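# Rotate a loose wooden block in the palm to match goal pictures

## Task

The wooden block begins lying loose on the upward-facing palm. Using only this hand (its wrist camera, camera post and the arm's final link count as the hand), turn the block within the hand until its orientation matches both goal pictures. The task fails if the block touches anything outside the hand or leaves it, or if anything is knocked off the table. To finish, keep the block motionless for a moment in the palm or fingers, not touching the wrist, camera or post, with the palm pointing straight up. No hand motor may read 'moving' or 'overload' or be counting toward a shutdown (a motor that was dead from the start is exempt). Then declare the task done.

## Robot and tools

Robot: a six-joint UR-style arm carrying a right hand with sixteen motors: index, middle and ring fingers (four hinges each) plus a thumb (four hinges). There is one arm, so every row and target is a single list.

Frames. Scene frame: origin on the table top beneath the arm base, +z up, +y to the left when facing along +x. Hand point frame (used for all pose offsets): +z runs along the straightened fingers toward the tips, +x crosses the palm away from the thumb, +y points out of the palm face. The palm surface sits at y = -0.062 m. Finger knuckles are at z = -0.017 m and the straight fingertips reach 0.139 m beyond that. Bending the fingers moves the tips toward +y. On the palm side near the wrist stands a rigid mast (x +0.05 to +0.10, z -0.16 to -0.11, up to y = +0.06 m) that can collide with things. Only the rubber fingertip caps grip well.

Row format (24 numbers, each in [-1, 1]):
1-6: dx, dy, dz, rx, ry, rz. This is an offset, not a pose. It is in hand point axes and measured from the hand point pose in the most recent result that shows it. Before any such result exists, and for the second or later call in one reply, it is measured from the current pose. Every row in an action uses that same base, not the previous row. Scale: 1.0 = 0.6 m for position, 180 degrees for rotation. rx, ry, rz form one rotation vector. All zeros means returning to the base pose, not holding still.
7-22: absolute goal angles for index_mcp, index_abd, index_pip, index_dip, middle_mcp, middle_abd, middle_pip, middle_dip, ring_mcp, ring_abd, ring_pip, ring_dip, thumb_cmc, thumb_axl, thumb_mcp, thumb_ipl. Each maps linearly between the hinge stops; brackets give degrees at +1, at -1, then the straight value. Finger _mcp curls toward the palm as the number falls (-18, +128; +0.75). _abd swings the finger away from the thumb as it falls (-60, +60; +0.00). _pip (-29, +108; +0.58) and _dip (-21, +117; +0.70) bend the middle and end joints. thumb_cmc moves the thumb from flat beside the palm to in front of it as it falls (-20, +120; +0.71). thumb_axl rolls the thumb about its axis (-27, +140; +0.68). thumb_mcp (-69, +109; +0.23) and thumb_ipl (-77, +108; +0.17) flex it: toward +z when axl is straight, and in the cmc swing direction when axl is at -0.40.
23: current_limit, a cap for all motors from 0 mA at -1 to 550 mA at +1 (floor 11 mA). It also caps hinge speed, and very low values may not lift a finger.
24: speed, motor set-point rate = (speed+1)/2 of 5.9 rad/s (floor 0.001 of that). Both start at +0.4 and -0.6 and persist until rewritten.

Tools:
- execute_actions {actions, pictures}: actions is an empty list (just look), or one item. An action item has rows (1-15 rows) and steps (1-15, default 15, each 1/30 s), and the last row repeats. A wait item has only steps (up to 300), counted from the previous result, so reply time is included. pictures is a boolean.
- move {target, speed, stop_force}: target is one 24-number row with offsets as above. The hand point follows a straight line for 0.5-10 s. speed is 0.002-0.5 m/s (default 0.25), and turning is limited to twice that in rad/s. stop_force (9-40 N, optional, allowed after 0.2 s of scene time) ends the path when the wrist sensor feels that much extra push along the target line. Omit it when pulling away from a contact. The result line reports done, contact, off_target, moving, held or fault, plus limits=paced or limits=held.
- wait {seconds 0-10}: lets time pass with nothing new sent.
- zoom_image {camera: cam_high|cam_low|cam_wrist, region [x0,y0,x1,y1]}: region at most 504x504 px, with the origin at the top-left.
- show_instructions: shows the goal pictures. read_manual: licence texts. finished_scene {scene}: ends and grades the scene and cannot be undone.

Motion details: each step's commanded pose is clipped to within 100 mm and 16 degrees of the measured pose. Arm commands lag about 0.17 s. After a large move, check the reported pose and send the remainder.

Results: the state line gives end_effector_position (m), end_effector_quat_wxyz and velocities in the scene frame. There are per-motor lists in hinge order: hand_goal, hand_measured (same scale), hand_current_ma (positive means pushing toward -1) and hand_state (moving, goal, blocked, overload). hand_current_limit and hand_speed are also listed. 'Hand target' is the pose the controller is heading to. HELD steps and 'pose unreachable' mean the clearance check altered or blocked commands. Wrist force and torque come in end-effector axes: offset up to about 4 N, noise up to 2.4 N, saturation near 50 N.

Cautions: a finger presses only while its goal is past the object's surface. Repeating hand_goal keeps a grip and repeating hand_measured loosens it. A motor drawing 495 mA or more for a cumulative 5 s shuts down for 10 s, so keep squeezes gentle. A force of 150 N anywhere, or a joint torque at its limit (wrist joints 24.9 N m, others 133), stops the arm for 10 s. While stopped, the hand ignores new numbers. Arm motors heat up: a warning comes at 70 °C and the brakes lock at 85 °C. Move slowly near contacts, keep the palm up so the block cannot roll off, and never let the block touch the table or the mast region outside the hand. Occasional outside nudges may shift the block.

Each tool is called after "Request:" as name(argument=value, ...) on one line, values as JSON.

Reference images:

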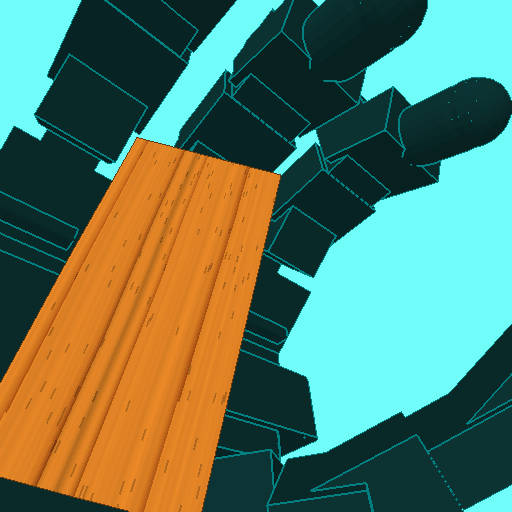

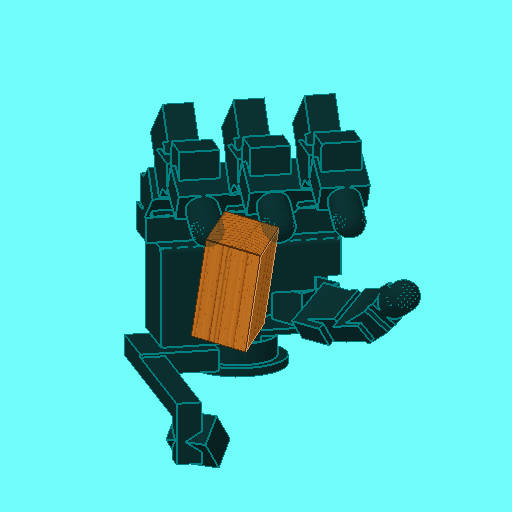

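## Session

Request:
execute_actions(actions=[])

Scene clock: 0.00 s of 4800.00 s.
end_effector_position=(+0.6050, +0.0579, +0.4979) hand_goal=(+0.046, +0.000, -0.008, +0.280, +0.046, +0.000, -0.008, +0.280, +0.046, +0.000, -0.008, +0.280, -0.104, +0.266, +0.032, -0.018) hand_measured=(+0.062, +0.000, -0.006, +0.282, +0.064, +0.000, -0.006, +0.282, +0.062, +0.000, -0.006, +0.282, -0.092, +0.270, +0.034, -0.016) hand_current_ma=(+83, +0, +14, +13, +95, +0, +15, +12, +87, +0, +14, +12, +65, +25, +11, +11) hand_state=(goal, goal, goal, goal, goal, goal, goal, goal, goal, goal, goal, goal, goal, goal, goal, goal) hand_current_limit=0.40 hand_speed=-0.60 end_effector_quat_wxyz=(+0.497, +0.474, +0.524, +0.504) end_effector_velocity=(-0.000, +0.000, +0.000) end_effector_angular_velocity=(-0.001, -0.001, +0.000)
Joint positions: [-0.141 -1.174  2.234 -4.202 -1.323 -0.043]
Joint velocities: [ 0.    -0.     0.    -0.001 -0.    -0.001]
Motor temperatures (°C, as the motors report them): [29 28 28 36 35 33]
Wrist force (N, on the end effector, along its own x y z axes, offset not removed): no reading
Wrist torque (N m, same axes, about the end effector's origin, offset not removed): no reading
Hand target: +0.605, +0.058, +0.498; +0.497, +0.474, +0.524, +0.504

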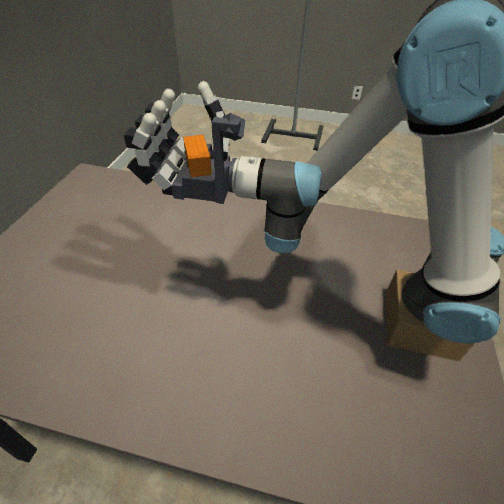

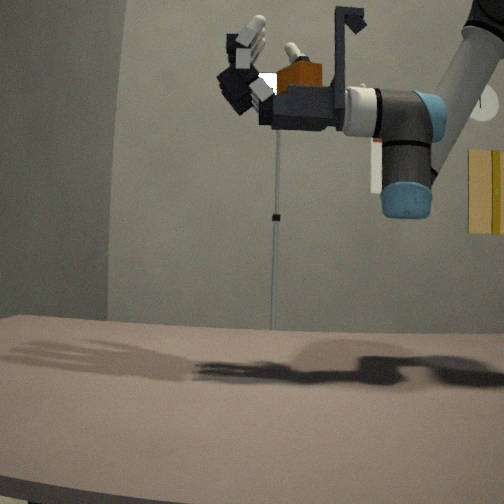

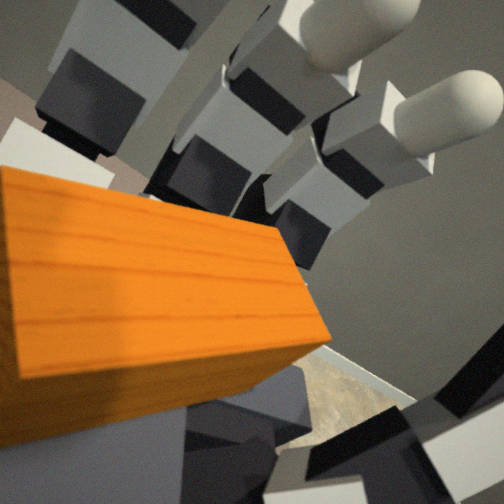

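Request:
zoom_image(camera="cam_high", region=[110,70,270,210])

Request:
zoom_image(camera="cam_low", region=[200,0,400,150])

Region (110, 70, 270, 210) of cam_high's 504x504 image, scaled by 3.150, with more detail than that image has; it fills the top 441 rows of this view, and the rest is white.

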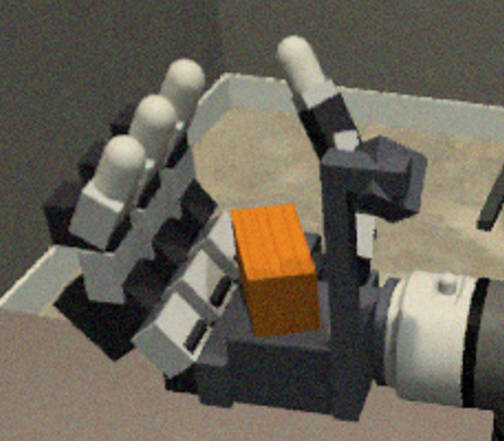

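Region (200, 0, 400, 150) of cam_low's 504x504 image, scaled by 2.520, with more detail than that image has; it fills the top 378 rows of this view, and the rest is white.

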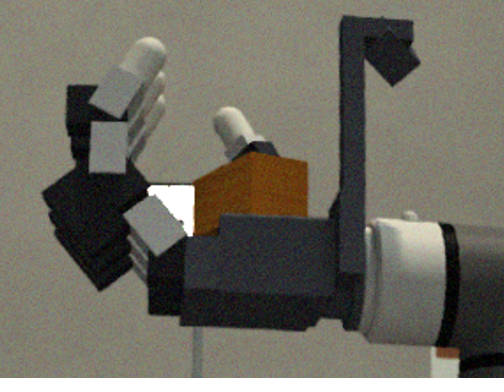

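Request:
move(target=[0,0,0,0,0,0,0.7,0,0,0.28,0.7,0,0,0.28,-0.4,0,0,0.28,-0.6,0.68,0.4,0.17,0.4,-0.6])

Request:
move(target=[0,0,0,0,0,0,0.7,0,0,0.28,0.7,0,0,0.28,-0.4,0,0,0.28,-0.6,0.68,-0.4,0.17,0.4,-0.8])

Request:
zoom_image(camera="cam_high", region=[110,70,270,210])

Scene clock: 22.93 s of 4800.00 s.
end_effector_position=(+0.6050, +0.0579, +0.4979) hand_goal=(+0.700, +0.000, +0.000, +0.280, +0.700, +0.000, +0.000, +0.280, -0.400, +0.000, +0.000, +0.280, -0.600, +0.680, +0.400, +0.170) hand_measured=(+0.708, +0.000, +0.000, +0.282, +0.710, +0.000, +0.000, +0.282, -0.396, +0.000, -0.002, +0.282, -0.598, +0.678, +0.400, +0.168) hand_current_ma=(+47, +0, -1, +13, +54, +0, -1, +12, +17, +0, -12, +11, +11, -13, -4, -11) hand_state=(goal, goal, goal, goal, goal, goal, goal, goal, goal, goal, goal, goal, goal, goal, goal, goal) hand_current_limit=0.40 hand_speed=-0.60 end_effector_quat_wxyz=(+0.497, +0.474, +0.524, +0.504) end_effector_velocity=(-0.000, -0.000, +0.000) end_effector_angular_velocity=(+0.000, -0.000, -0.001)
Joint positions: [-0.141 -1.174  2.234 -4.202 -1.323 -0.043]
Joint velocities: [-0.001 -0.     0.001 -0.001 -0.     0.   ]
Motor temperatures (°C, as the motors report them): [29 28 28 36 35 33]
Wrist force (N, on the end effector, along its own x y z axes, offset not removed): [-1.2 -1.1 -0.5]
Wrist torque (N m, same axes, about the end effector's origin, offset not removed): [-0.26 0.03 -0.03]
Hand target: +0.605, +0.058, +0.498; +0.497, +0.474, +0.524, +0.504
Off the commanded pose: 0.000 m, 0 deg.
After step 90, 18.93 s passed at rest.
move: done

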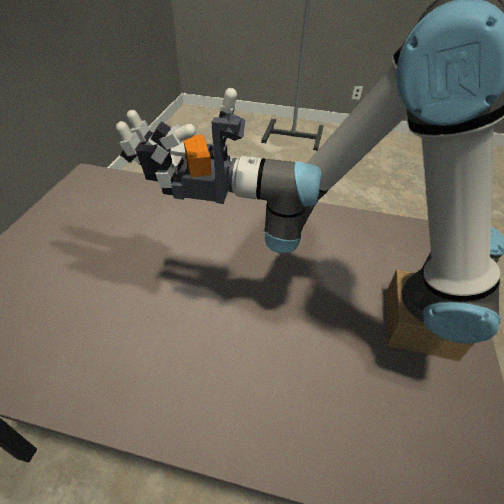

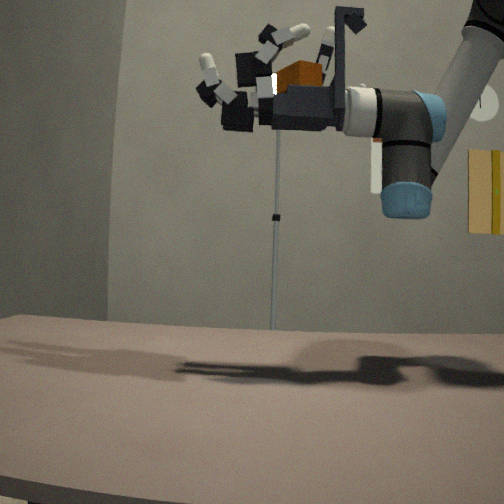

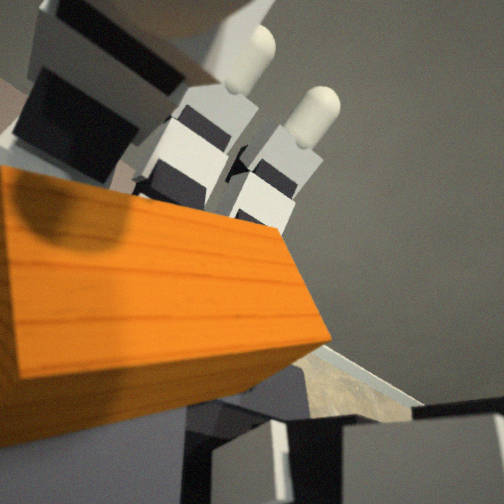

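Scene clock: 25.10 s of 4800.00 s.
end_effector_position=(+0.6050, +0.0579, +0.4979) hand_goal=(+0.700, +0.000, +0.000, +0.280, +0.700, +0.000, +0.000, +0.280, -0.400, +0.000, +0.000, +0.280, -0.600, +0.680, -0.400, +0.170) hand_measured=(+0.708, +0.000, +0.000, +0.282, +0.710, +0.000, +0.000, +0.282, -0.396, +0.000, -0.002, +0.282, -0.592, +0.678, -0.306, +0.168) hand_current_ma=(+47, +0, -1, +13, +54, +0, -1, +12, +17, +0, -12, +11, +40, -18, +385, -11) hand_state=(goal, goal, goal, goal, goal, goal, goal, goal, goal, goal, goal, goal, goal, goal, blocked, goal) hand_current_limit=0.40 hand_speed=-0.80 end_effector_quat_wxyz=(+0.497, +0.474, +0.524, +0.504) end_effector_velocity=(-0.000, +0.000, +0.000) end_effector_angular_velocity=(-0.000, -0.001, +0.001)
Joint positions: [-0.141 -1.174  2.234 -4.202 -1.323 -0.043]
Joint velocities: [ 0.001  0.001 -0.    -0.002  0.    -0.   ]
Motor temperatures (°C, as the motors report them): [29 28 28 36 35 33]
Wrist force (N, on the end effector, along its own x y z axes, offset not removed): [-0.2 -1.8 0.0]
Wrist torque (N m, same axes, about the end effector's origin, offset not removed): [-0.29 -0.18 0.06]
Hand target: +0.605, +0.058, +0.498; +0.497, +0.474, +0.524, +0.504
Off the commanded pose: 0.000 m, 0 deg.
move: done

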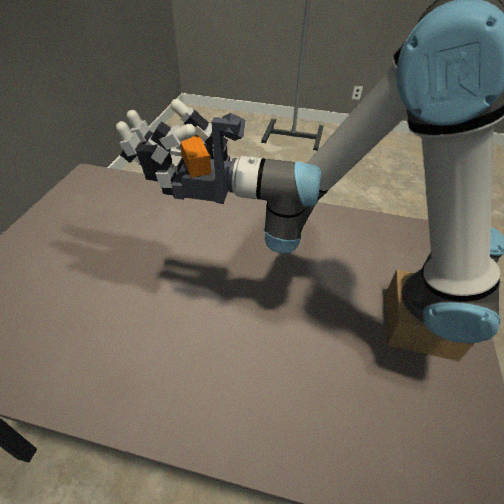

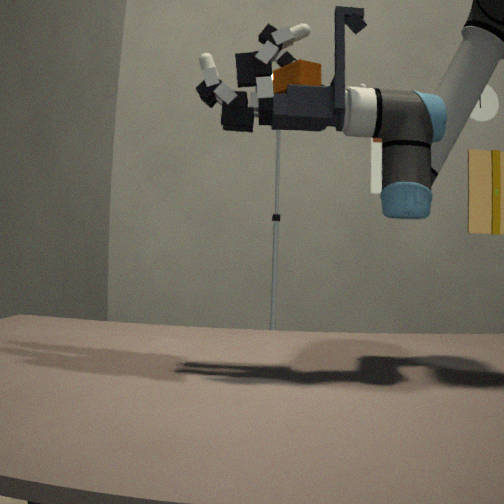

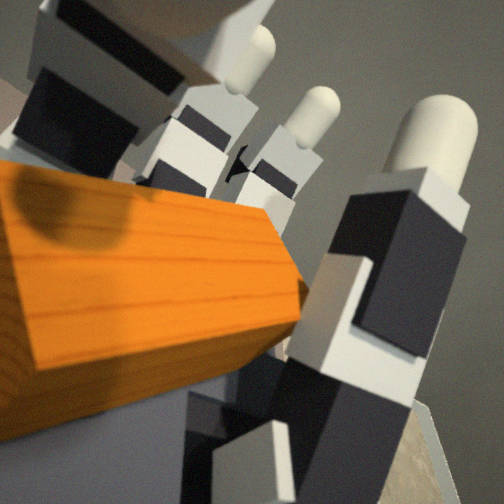

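Region (110, 70, 270, 210) of cam_high's 504x504 image, scaled by 3.150, with more detail than that image has; it fills the top 441 rows of this view, and the rest is white.

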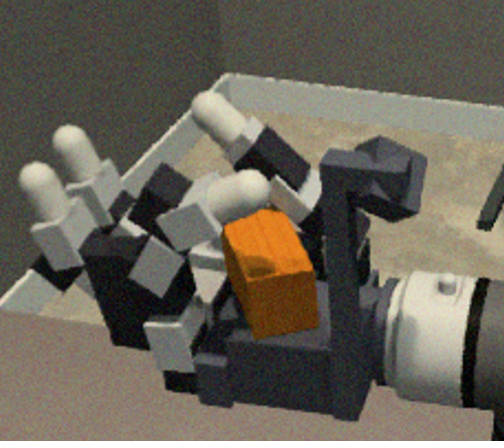

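Request:
move(target=[0,0,0,0,0,0,0.75,0,0,0.28,0.75,0,0,0.28,-0.4,0.2,0,-0.65,0.2,0.8,-0.3,0.17,0.4,-0.6])

Request:
move(target=[0,0,0,0,0,0,0.75,0,0,0.28,0.75,0,0,0.28,-0.4,0.2,0,-0.65,0.2,0.68,-0.78,0.17,0.4,-0.6])

Request:
move(target=[0,0,0,0,0,0,0.75,0,0,0.28,0.75,0,0,0.28,-0.4,0.2,0,-0.65,-0.5,0.68,-0.78,0.17,0.4,-0.8])

Request:
zoom_image(camera="cam_high", region=[110,70,270,210])

Scene clock: 34.80 s of 4800.00 s.
end_effector_position=(+0.6050, +0.0579, +0.4979) hand_goal=(+0.750, +0.000, +0.000, +0.280, +0.750, +0.000, +0.000, +0.280, -0.400, +0.200, +0.000, -0.650, +0.200, +0.800, -0.300, +0.170) hand_measured=(+0.758, +0.000, +0.000, +0.282, +0.760, +0.000, +0.000, +0.282, -0.388, +0.198, +0.024, -0.602, +0.206, +0.802, -0.304, +0.168) hand_current_ma=(+48, +0, +0, +13, +55, +0, +0, +12, +67, -12, +116, +252, +31, +10, -23, -11) hand_state=(goal, goal, goal, goal, goal, goal, goal, goal, goal, goal, blocked, blocked, goal, goal, goal, goal) hand_current_limit=0.40 hand_speed=-0.60 end_effector_quat_wxyz=(+0.497, +0.474, +0.524, +0.504) end_effector_velocity=(+0.000, +0.001, -0.000) end_effector_angular_velocity=(-0.000, +0.000, +0.001)
Joint positions: [-0.141 -1.174  2.234 -4.202 -1.323 -0.043]
Joint velocities: [ 0.001  0.001 -0.001  0.    -0.    -0.   ]
Motor temperatures (°C, as the motors report them): [29 28 28 36 35 33]
Wrist force (N, on the end effector, along its own x y z axes, offset not removed): [-1.6 -0.9 0.2]
Wrist torque (N m, same axes, about the end effector's origin, offset not removed): [-0.16 0.02 -0.07]
Hand target: +0.605, +0.058, +0.498; +0.497, +0.474, +0.524, +0.504
Off the commanded pose: 0.000 m, 0 deg.
After step 90, 5.47 s passed at rest.
move: done

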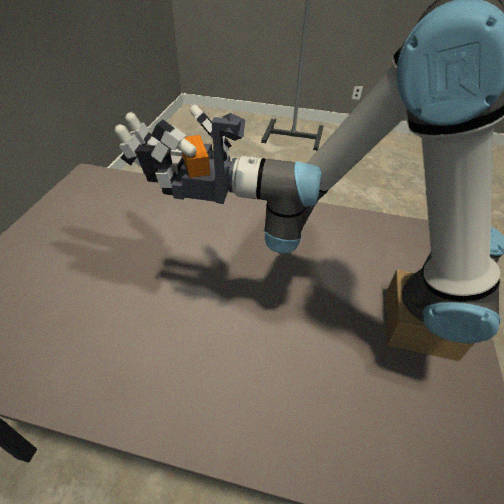

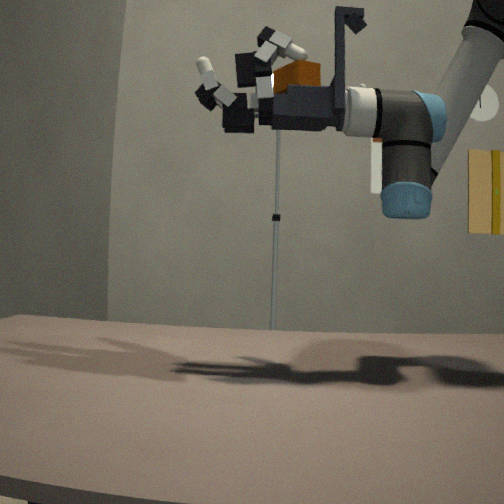

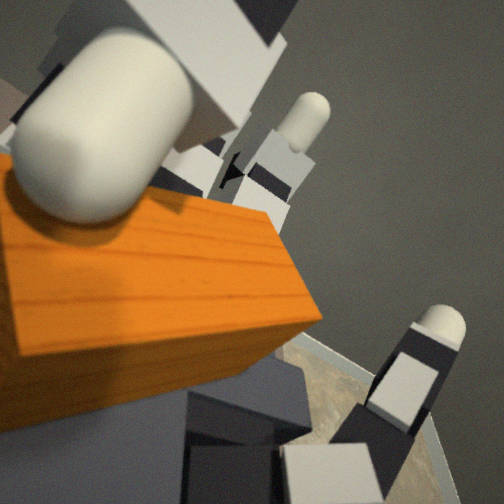

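Scene clock: 35.53 s of 4800.00 s.
end_effector_position=(+0.6050, +0.0579, +0.4979) hand_goal=(+0.750, +0.000, +0.000, +0.280, +0.750, +0.000, +0.000, +0.280, -0.400, +0.200, +0.000, -0.650, +0.200, +0.680, -0.780, +0.170) hand_measured=(+0.758, +0.000, +0.000, +0.282, +0.760, +0.000, +0.000, +0.282, -0.388, +0.198, +0.024, -0.602, +0.204, +0.690, -0.644, +0.168) hand_current_ma=(+48, +0, +0, +13, +55, +0, +0, +12, +66, -12, +116, +252, +23, +68, +385, -11) hand_state=(goal, goal, goal, goal, goal, goal, goal, goal, goal, goal, blocked, blocked, goal, goal, blocked, goal) hand_current_limit=0.40 hand_speed=-0.60 end_effector_quat_wxyz=(+0.497, +0.474, +0.524, +0.504) end_effector_velocity=(+0.000, -0.000, +0.000) end_effector_angular_velocity=(-0.000, -0.000, -0.000)
Joint positions: [-0.141 -1.174  2.234 -4.202 -1.323 -0.043]
Joint velocities: [-0.    -0.    -0.001  0.     0.    -0.   ]
Motor temperatures (°C, as the motors report them): [29 28 28 36 35 33]
Wrist force (N, on the end effector, along its own x y z axes, offset not removed): [-1.4 -0.9 -0.8]
Wrist torque (N m, same axes, about the end effector's origin, offset not removed): [-0.08 0.01 0.01]
Hand target: +0.605, +0.058, +0.498; +0.497, +0.474, +0.524, +0.504
Off the commanded pose: 0.000 m, 0 deg.
move: done

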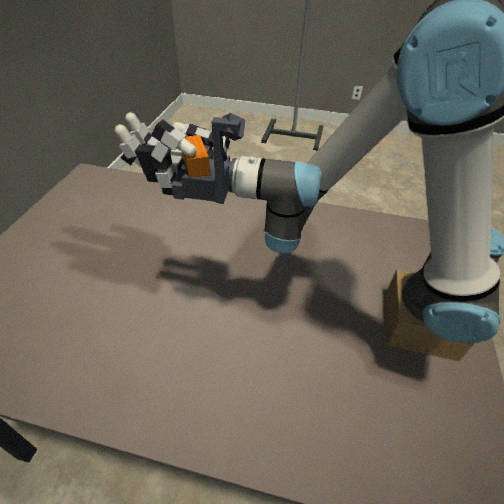

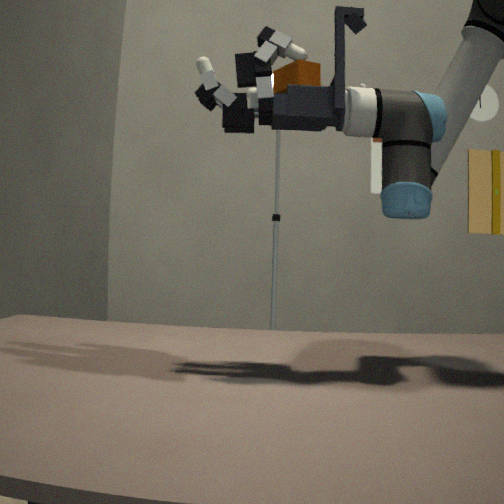

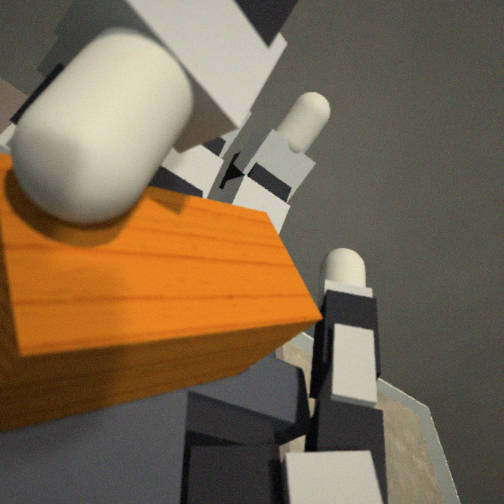

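Scene clock: 37.27 s of 4800.00 s.
end_effector_position=(+0.6050, +0.0579, +0.4979) hand_goal=(+0.750, +0.000, +0.000, +0.280, +0.750, +0.000, +0.000, +0.280, -0.400, +0.200, +0.000, -0.650, -0.500, +0.680, -0.780, +0.170) hand_measured=(+0.758, +0.000, +0.000, +0.282, +0.760, +0.000, +0.000, +0.282, -0.380, +0.198, +0.024, -0.616, -0.458, +0.692, -0.780, +0.168) hand_current_ma=(+48, +0, +0, +13, +55, +0, +0, +12, +111, -12, +116, +179, +224, +86, +4, -11) hand_state=(goal, goal, goal, goal, goal, goal, goal, goal, blocked, goal, blocked, blocked, blocked, goal, goal, goal) hand_current_limit=0.40 hand_speed=-0.80 end_effector_quat_wxyz=(+0.497, +0.474, +0.524, +0.504) end_effector_velocity=(+0.000, +0.001, -0.001) end_effector_angular_velocity=(+0.000, +0.001, +0.001)
Joint positions: [-0.141 -1.174  2.234 -4.202 -1.323 -0.043]
Joint velocities: [ 0.001  0.     0.     0.001 -0.    -0.   ]
Motor temperatures (°C, as the motors report them): [29 28 28 36 35 33]
Wrist force (N, on the end effector, along its own x y z axes, offset not removed): [-1.5 -0.9 -1.4]
Wrist torque (N m, same axes, about the end effector's origin, offset not removed): [0.03 0.07 -0.07]
Hand target: +0.605, +0.058, +0.498; +0.497, +0.474, +0.524, +0.504
Off the commanded pose: 0.000 m, 0 deg.
move: done

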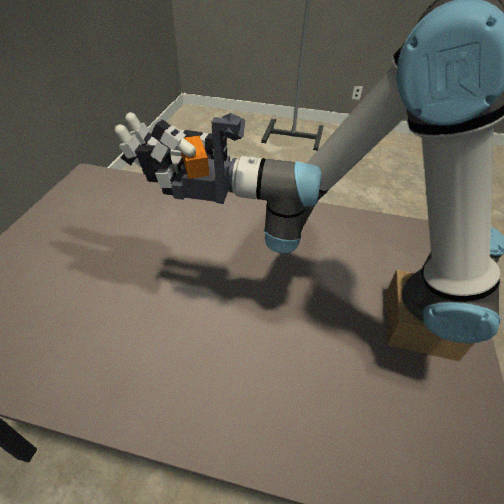

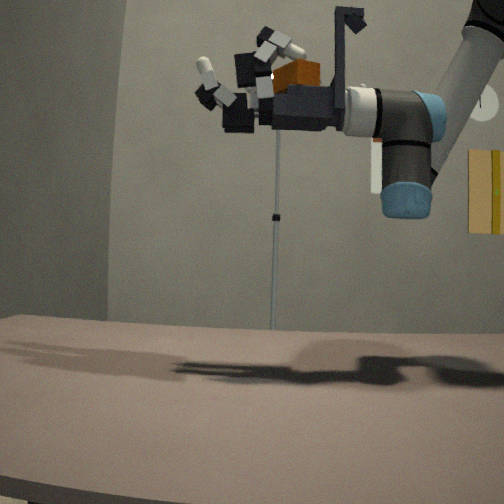

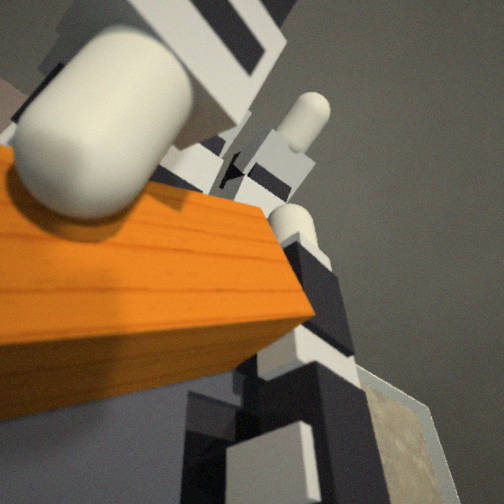

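Region (110, 70, 270, 210) of cam_high's 504x504 image, scaled by 3.150, with more detail than that image has; it fills the top 441 rows of this view, and the rest is white.

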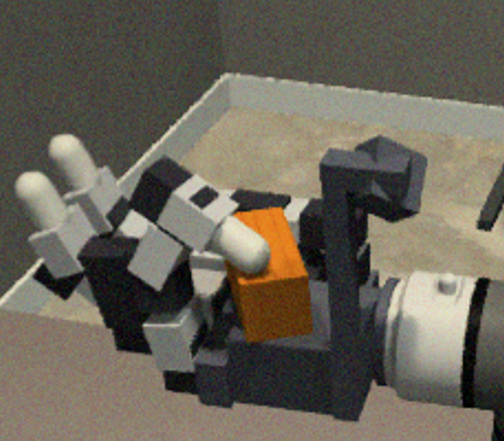

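Request:
move(target=[0,0,0,0,0,0,0.75,0,0,0.28,0.75,0,0,0.28,0.55,0,0,-0.4,-0.44,0.68,-0.78,0.17,0.4,-0.5])

Request:
move(target=[0,0,0,0,0,0,0.75,0,0,0.28,0.75,0,0,0.28,0.5,0,-0.9,-0.35,-0.44,0.68,-0.78,0.17,0.4,-0.5])

Request:
move(target=[0,0,0,0,0,0,0.75,0,0,0.28,0.75,0,0,0.28,-0.07,0,-0.96,0.22,-0.44,0.68,-0.78,0.17,0.4,-0.8])

Request:
zoom_image(camera="cam_high", region=[110,70,270,210])

Scene clock: 50.50 s of 4800.00 s.
end_effector_position=(+0.6050, +0.0579, +0.4979) hand_goal=(+0.750, +0.000, +0.000, +0.280, +0.750, +0.000, +0.000, +0.280, +0.550, +0.000, +0.000, -0.400, -0.440, +0.680, -0.780, +0.170) hand_measured=(+0.758, +0.000, +0.000, +0.282, +0.760, +0.000, +0.000, +0.282, +0.558, +0.004, +0.002, -0.404, -0.440, +0.684, -0.784, +0.168) hand_current_ma=(+48, +0, +0, +13, +55, +0, +0, +12, +44, +15, +9, -18, +0, +23, -25, -11) hand_state=(goal, goal, goal, goal, goal, goal, goal, goal, goal, goal, goal, goal, goal, goal, goal, goal) hand_current_limit=0.40 hand_speed=-0.50 end_effector_quat_wxyz=(+0.497, +0.474, +0.524, +0.504) end_effector_velocity=(+0.000, +0.000, +0.000) end_effector_angular_velocity=(+0.000, +0.000, +0.001)
Joint positions: [-0.141 -1.174  2.234 -4.202 -1.323 -0.043]
Joint velocities: [ 0.001  0.    -0.001  0.001 -0.     0.   ]
Motor temperatures (°C, as the motors report them): [29 28 28 36 35 33]
Wrist force (N, on the end effector, along its own x y z axes, offset not removed): [-0.5 -2.7 -1.7]
Wrist torque (N m, same axes, about the end effector's origin, offset not removed): [-0.22 -0.08 -0.02]
Hand target: +0.605, +0.058, +0.498; +0.497, +0.474, +0.524, +0.504
Off the commanded pose: 0.000 m, 0 deg.
After step 90, 9.10 s passed at rest.
move: done

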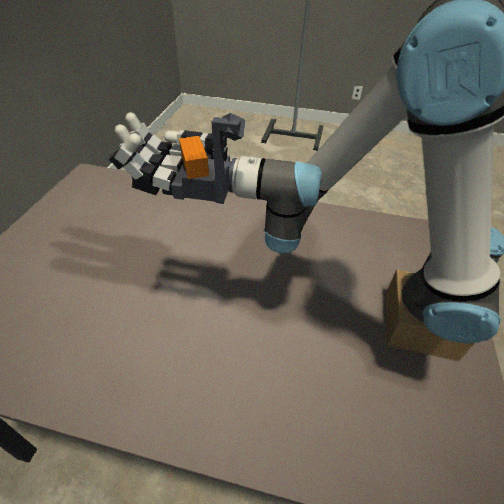

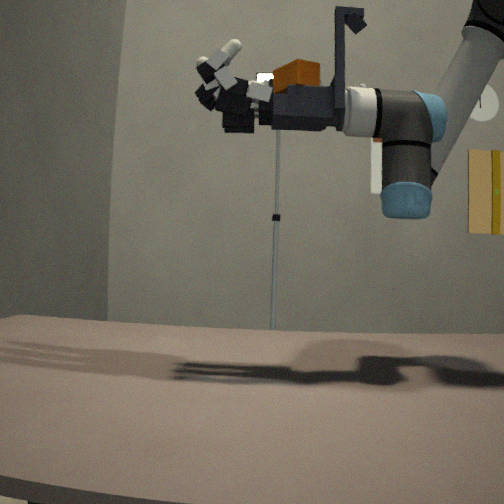

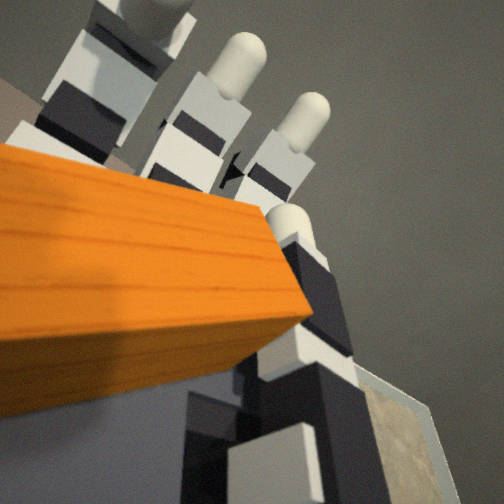

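Scene clock: 51.60 s of 4800.00 s.
end_effector_position=(+0.6050, +0.0579, +0.4979) hand_goal=(+0.750, +0.000, +0.000, +0.280, +0.750, +0.000, +0.000, +0.280, +0.500, +0.000, -0.900, -0.350, -0.440, +0.680, -0.780, +0.170) hand_measured=(+0.758, +0.000, +0.000, +0.282, +0.760, +0.000, +0.000, +0.282, +0.518, +0.004, -0.898, -0.354, -0.440, +0.684, -0.784, +0.168) hand_current_ma=(+48, +0, +0, +13, +55, +0, +0, +12, +99, +15, +6, -19, +0, +23, -25, -11) hand_state=(goal, goal, goal, goal, goal, goal, goal, goal, goal, goal, goal, goal, goal, goal, goal, goal) hand_current_limit=0.40 hand_speed=-0.50 end_effector_quat_wxyz=(+0.497, +0.474, +0.524, +0.504) end_effector_velocity=(-0.000, +0.000, -0.000) end_effector_angular_velocity=(+0.000, +0.000, +0.001)
Joint positions: [-0.141 -1.174  2.234 -4.202 -1.323 -0.043]
Joint velocities: [ 0.    -0.     0.001 -0.     0.     0.   ]
Motor temperatures (°C, as the motors report them): [29 28 28 36 35 33]
Wrist force (N, on the end effector, along its own x y z axes, offset not removed): [-1.7 -0.7 -2.2]
Wrist torque (N m, same axes, about the end effector's origin, offset not removed): [0.10 0.12 0.00]
Hand target: +0.605, +0.058, +0.498; +0.497, +0.474, +0.524, +0.504
Off the commanded pose: 0.000 m, 0 deg.
move: done

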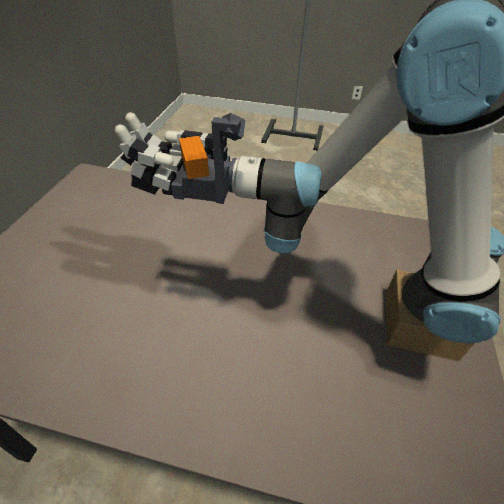

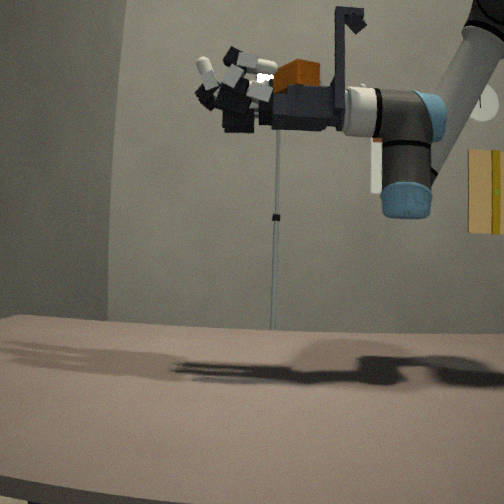

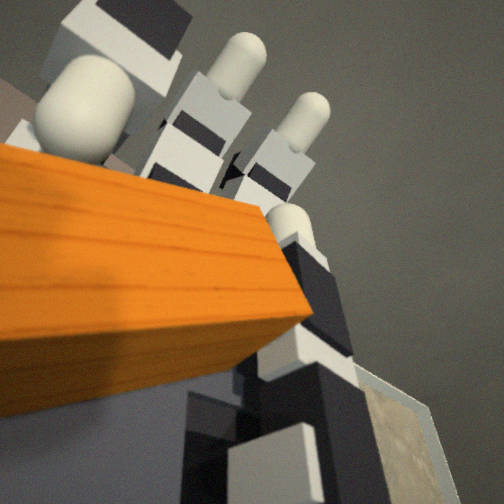

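Scene clock: 53.03 s of 4800.00 s.
end_effector_position=(+0.6050, +0.0579, +0.4979) hand_goal=(+0.750, +0.000, +0.000, +0.280, +0.750, +0.000, +0.000, +0.280, -0.070, +0.000, -0.960, +0.220, -0.440, +0.680, -0.780, +0.170) hand_measured=(+0.758, +0.000, +0.000, +0.282, +0.760, +0.000, +0.000, +0.282, -0.034, +0.004, -0.960, +0.218, -0.440, +0.684, -0.784, +0.168) hand_current_ma=(+48, +0, +0, +13, +55, +0, +0, +12, +192, +15, +3, -13, +0, +23, -25, -11) hand_state=(goal, goal, goal, goal, goal, goal, goal, goal, blocked, goal, goal, goal, goal, goal, goal, goal) hand_current_limit=0.40 hand_speed=-0.80 end_effector_quat_wxyz=(+0.497, +0.474, +0.524, +0.504) end_effector_velocity=(-0.000, +0.000, +0.001) end_effector_angular_velocity=(+0.000, -0.002, +0.000)
Joint positions: [-0.141 -1.174  2.234 -4.202 -1.323 -0.043]
Joint velocities: [ 0.    -0.001  0.    -0.001  0.     0.   ]
Motor temperatures (°C, as the motors report them): [29 28 28 36 35 33]
Wrist force (N, on the end effector, along its own x y z axes, offset not removed): [-0.6 -0.4 -1.5]
Wrist torque (N m, same axes, about the end effector's origin, offset not removed): [0.03 -0.07 0.04]
Hand target: +0.605, +0.058, +0.498; +0.497, +0.474, +0.524, +0.504
Off the commanded pose: 0.000 m, 0 deg.
move: done

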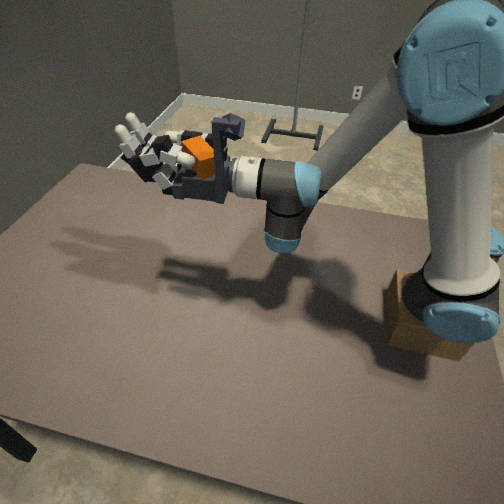

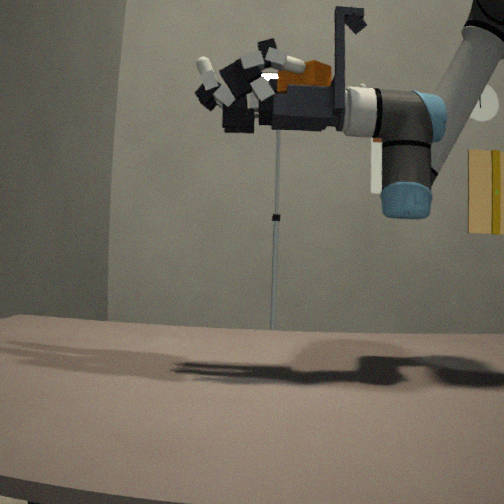

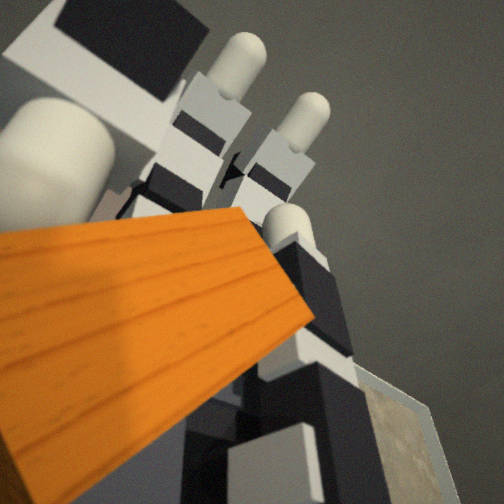

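Region (110, 70, 270, 210) of cam_high's 504x504 image, scaled by 3.150, with more detail than that image has; it fills the top 441 rows of this view, and the rest is white.

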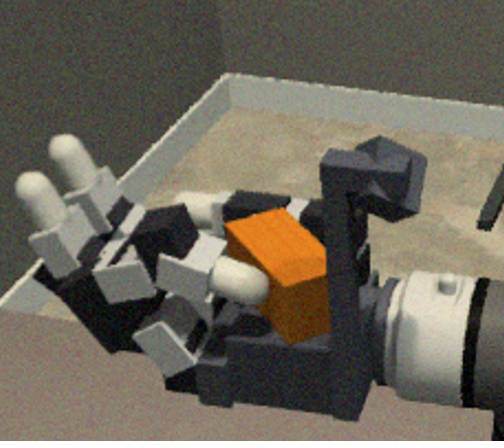

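Request:
move(target=[0,0,0,0,0,0,0.75,0,0,0.28,0.75,0,0,0.28,-0.2,0,-0.9,0.3,-0.6,0.45,-0.78,0.17,0.4,-0.85])

Request:
zoom_image(camera="cam_high", region=[110,70,270,210])

Scene clock: 57.27 s of 4800.00 s.
end_effector_position=(+0.6050, +0.0579, +0.4979) hand_goal=(+0.750, +0.000, +0.000, +0.280, +0.750, +0.000, +0.000, +0.280, -0.200, +0.000, -0.900, +0.300, -0.600, +0.450, -0.780, +0.170) hand_measured=(+0.758, +0.000, +0.000, +0.282, +0.760, +0.000, +0.000, +0.282, -0.102, +0.018, -0.878, +0.308, -0.512, +0.634, -0.786, +0.168) hand_current_ma=(+48, +0, +0, +13, +55, +0, +0, +12, +385, +76, +110, +46, +384, +385, -39, -11) hand_state=(goal, goal, goal, goal, goal, goal, goal, goal, blocked, goal, blocked, goal, blocked, blocked, goal, goal) hand_current_limit=0.40 hand_speed=-0.85 end_effector_quat_wxyz=(+0.497, +0.474, +0.524, +0.504) end_effector_velocity=(+0.000, +0.000, -0.000) end_effector_angular_velocity=(-0.000, +0.001, +0.000)
Joint positions: [-0.141 -1.174  2.234 -4.202 -1.323 -0.043]
Joint velocities: [ 0.    -0.    -0.     0.001  0.    -0.   ]
Motor temperatures (°C, as the motors report them): [29 28 28 36 35 33]
Wrist force (N, on the end effector, along its own x y z axes, offset not removed): [-1.7 0.4 -0.5]
Wrist torque (N m, same axes, about the end effector's origin, offset not removed): [0.03 0.06 -0.03]
Hand target: +0.605, +0.058, +0.498; +0.497, +0.474, +0.524, +0.504
Off the commanded pose: 0.000 m, 0 deg.
After step 90, 0.53 s passed at rest.
move: done

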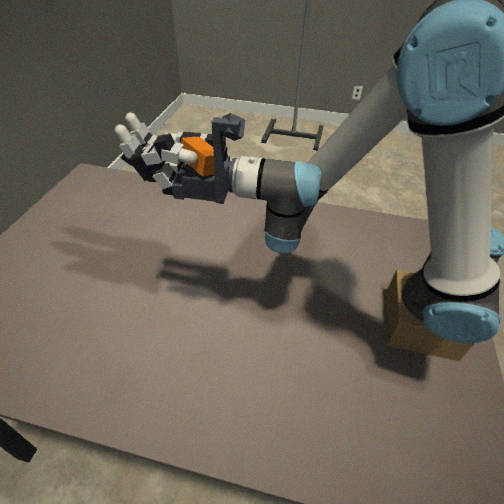

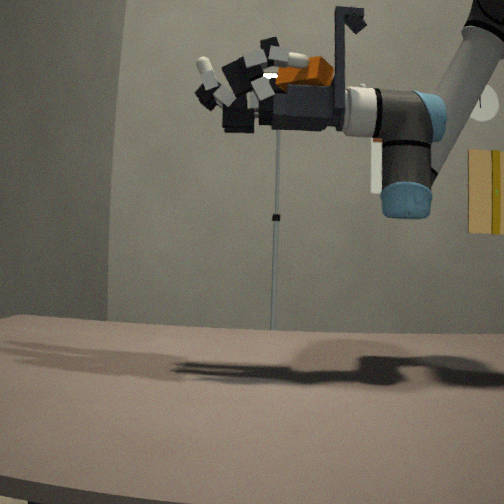

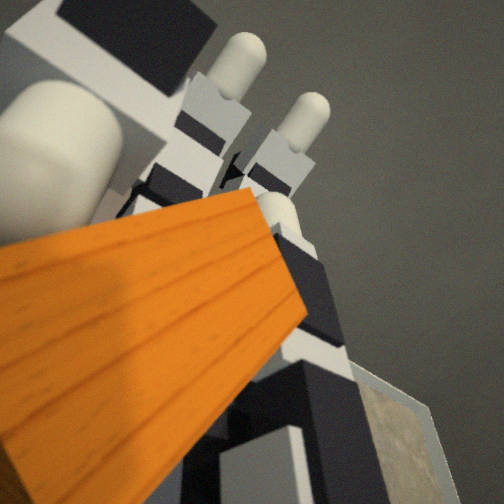

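Region (110, 70, 270, 210) of cam_high's 504x504 image, scaled by 3.150, with more detail than that image has; it fills the top 441 rows of this view, and the rest is white.

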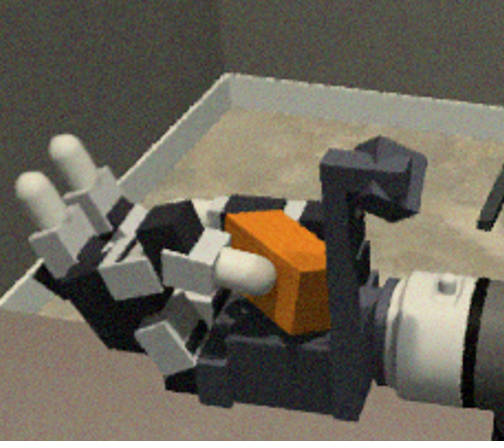

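Request:
move(target=[0,0,0,0,0,0,0.75,0,0,0.28,0.75,0,0,0.28,0.15,0,-0.96,0.0,-0.52,0.5,-0.75,0.17,0.4,-0.85])

Request:
zoom_image(camera="cam_high", region=[110,70,270,210])

Scene clock: 62.53 s of 4800.00 s.
end_effector_position=(+0.6050, +0.0579, +0.4979) hand_goal=(+0.750, +0.000, +0.000, +0.280, +0.750, +0.000, +0.000, +0.280, +0.150, +0.000, -0.960, +0.000, -0.520, +0.500, -0.750, +0.170) hand_measured=(+0.758, +0.000, +0.000, +0.282, +0.760, +0.000, +0.000, +0.282, +0.152, +0.004, -0.962, +0.002, -0.518, +0.506, -0.764, +0.168) hand_current_ma=(+48, +0, +0, +13, +55, +0, +0, +12, +11, +16, -9, +9, +14, +38, -86, -11) hand_state=(goal, goal, goal, goal, goal, goal, goal, goal, goal, goal, goal, goal, goal, goal, goal, goal) hand_current_limit=0.40 hand_speed=-0.85 end_effector_quat_wxyz=(+0.497, +0.474, +0.524, +0.504) end_effector_velocity=(-0.000, +0.000, -0.000) end_effector_angular_velocity=(-0.000, -0.000, -0.000)
Joint positions: [-0.141 -1.174  2.234 -4.202 -1.323 -0.043]
Joint velocities: [-0.    -0.     0.001 -0.001  0.    -0.   ]
Motor temperatures (°C, as the motors report them): [29 28 28 36 35 33]
Wrist force (N, on the end effector, along its own x y z axes, offset not removed): [-1.6 -0.8 0.5]
Wrist torque (N m, same axes, about the end effector's origin, offset not removed): [-0.17 0.01 -0.06]
Hand target: +0.605, +0.058, +0.498; +0.497, +0.474, +0.524, +0.504
Off the commanded pose: 0.000 m, 0 deg.
After step 90, 1.07 s passed at rest.
move: done

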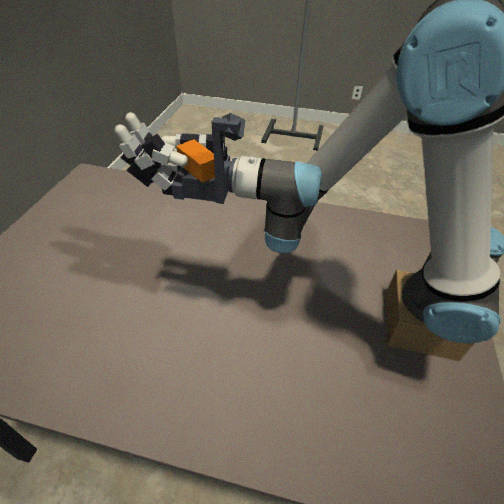

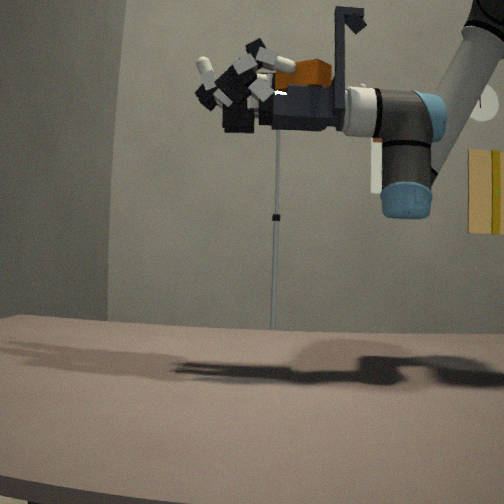

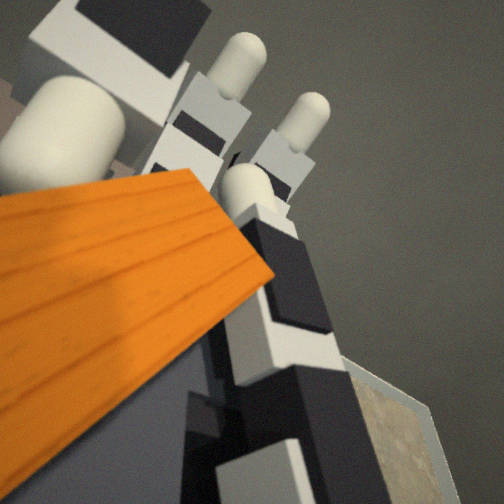

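Region (110, 70, 270, 210) of cam_high's 504x504 image, scaled by 3.150, with more detail than that image has; it fills the top 441 rows of this view, and the rest is white.

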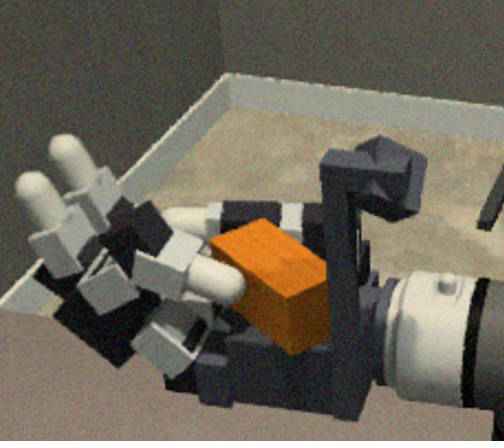

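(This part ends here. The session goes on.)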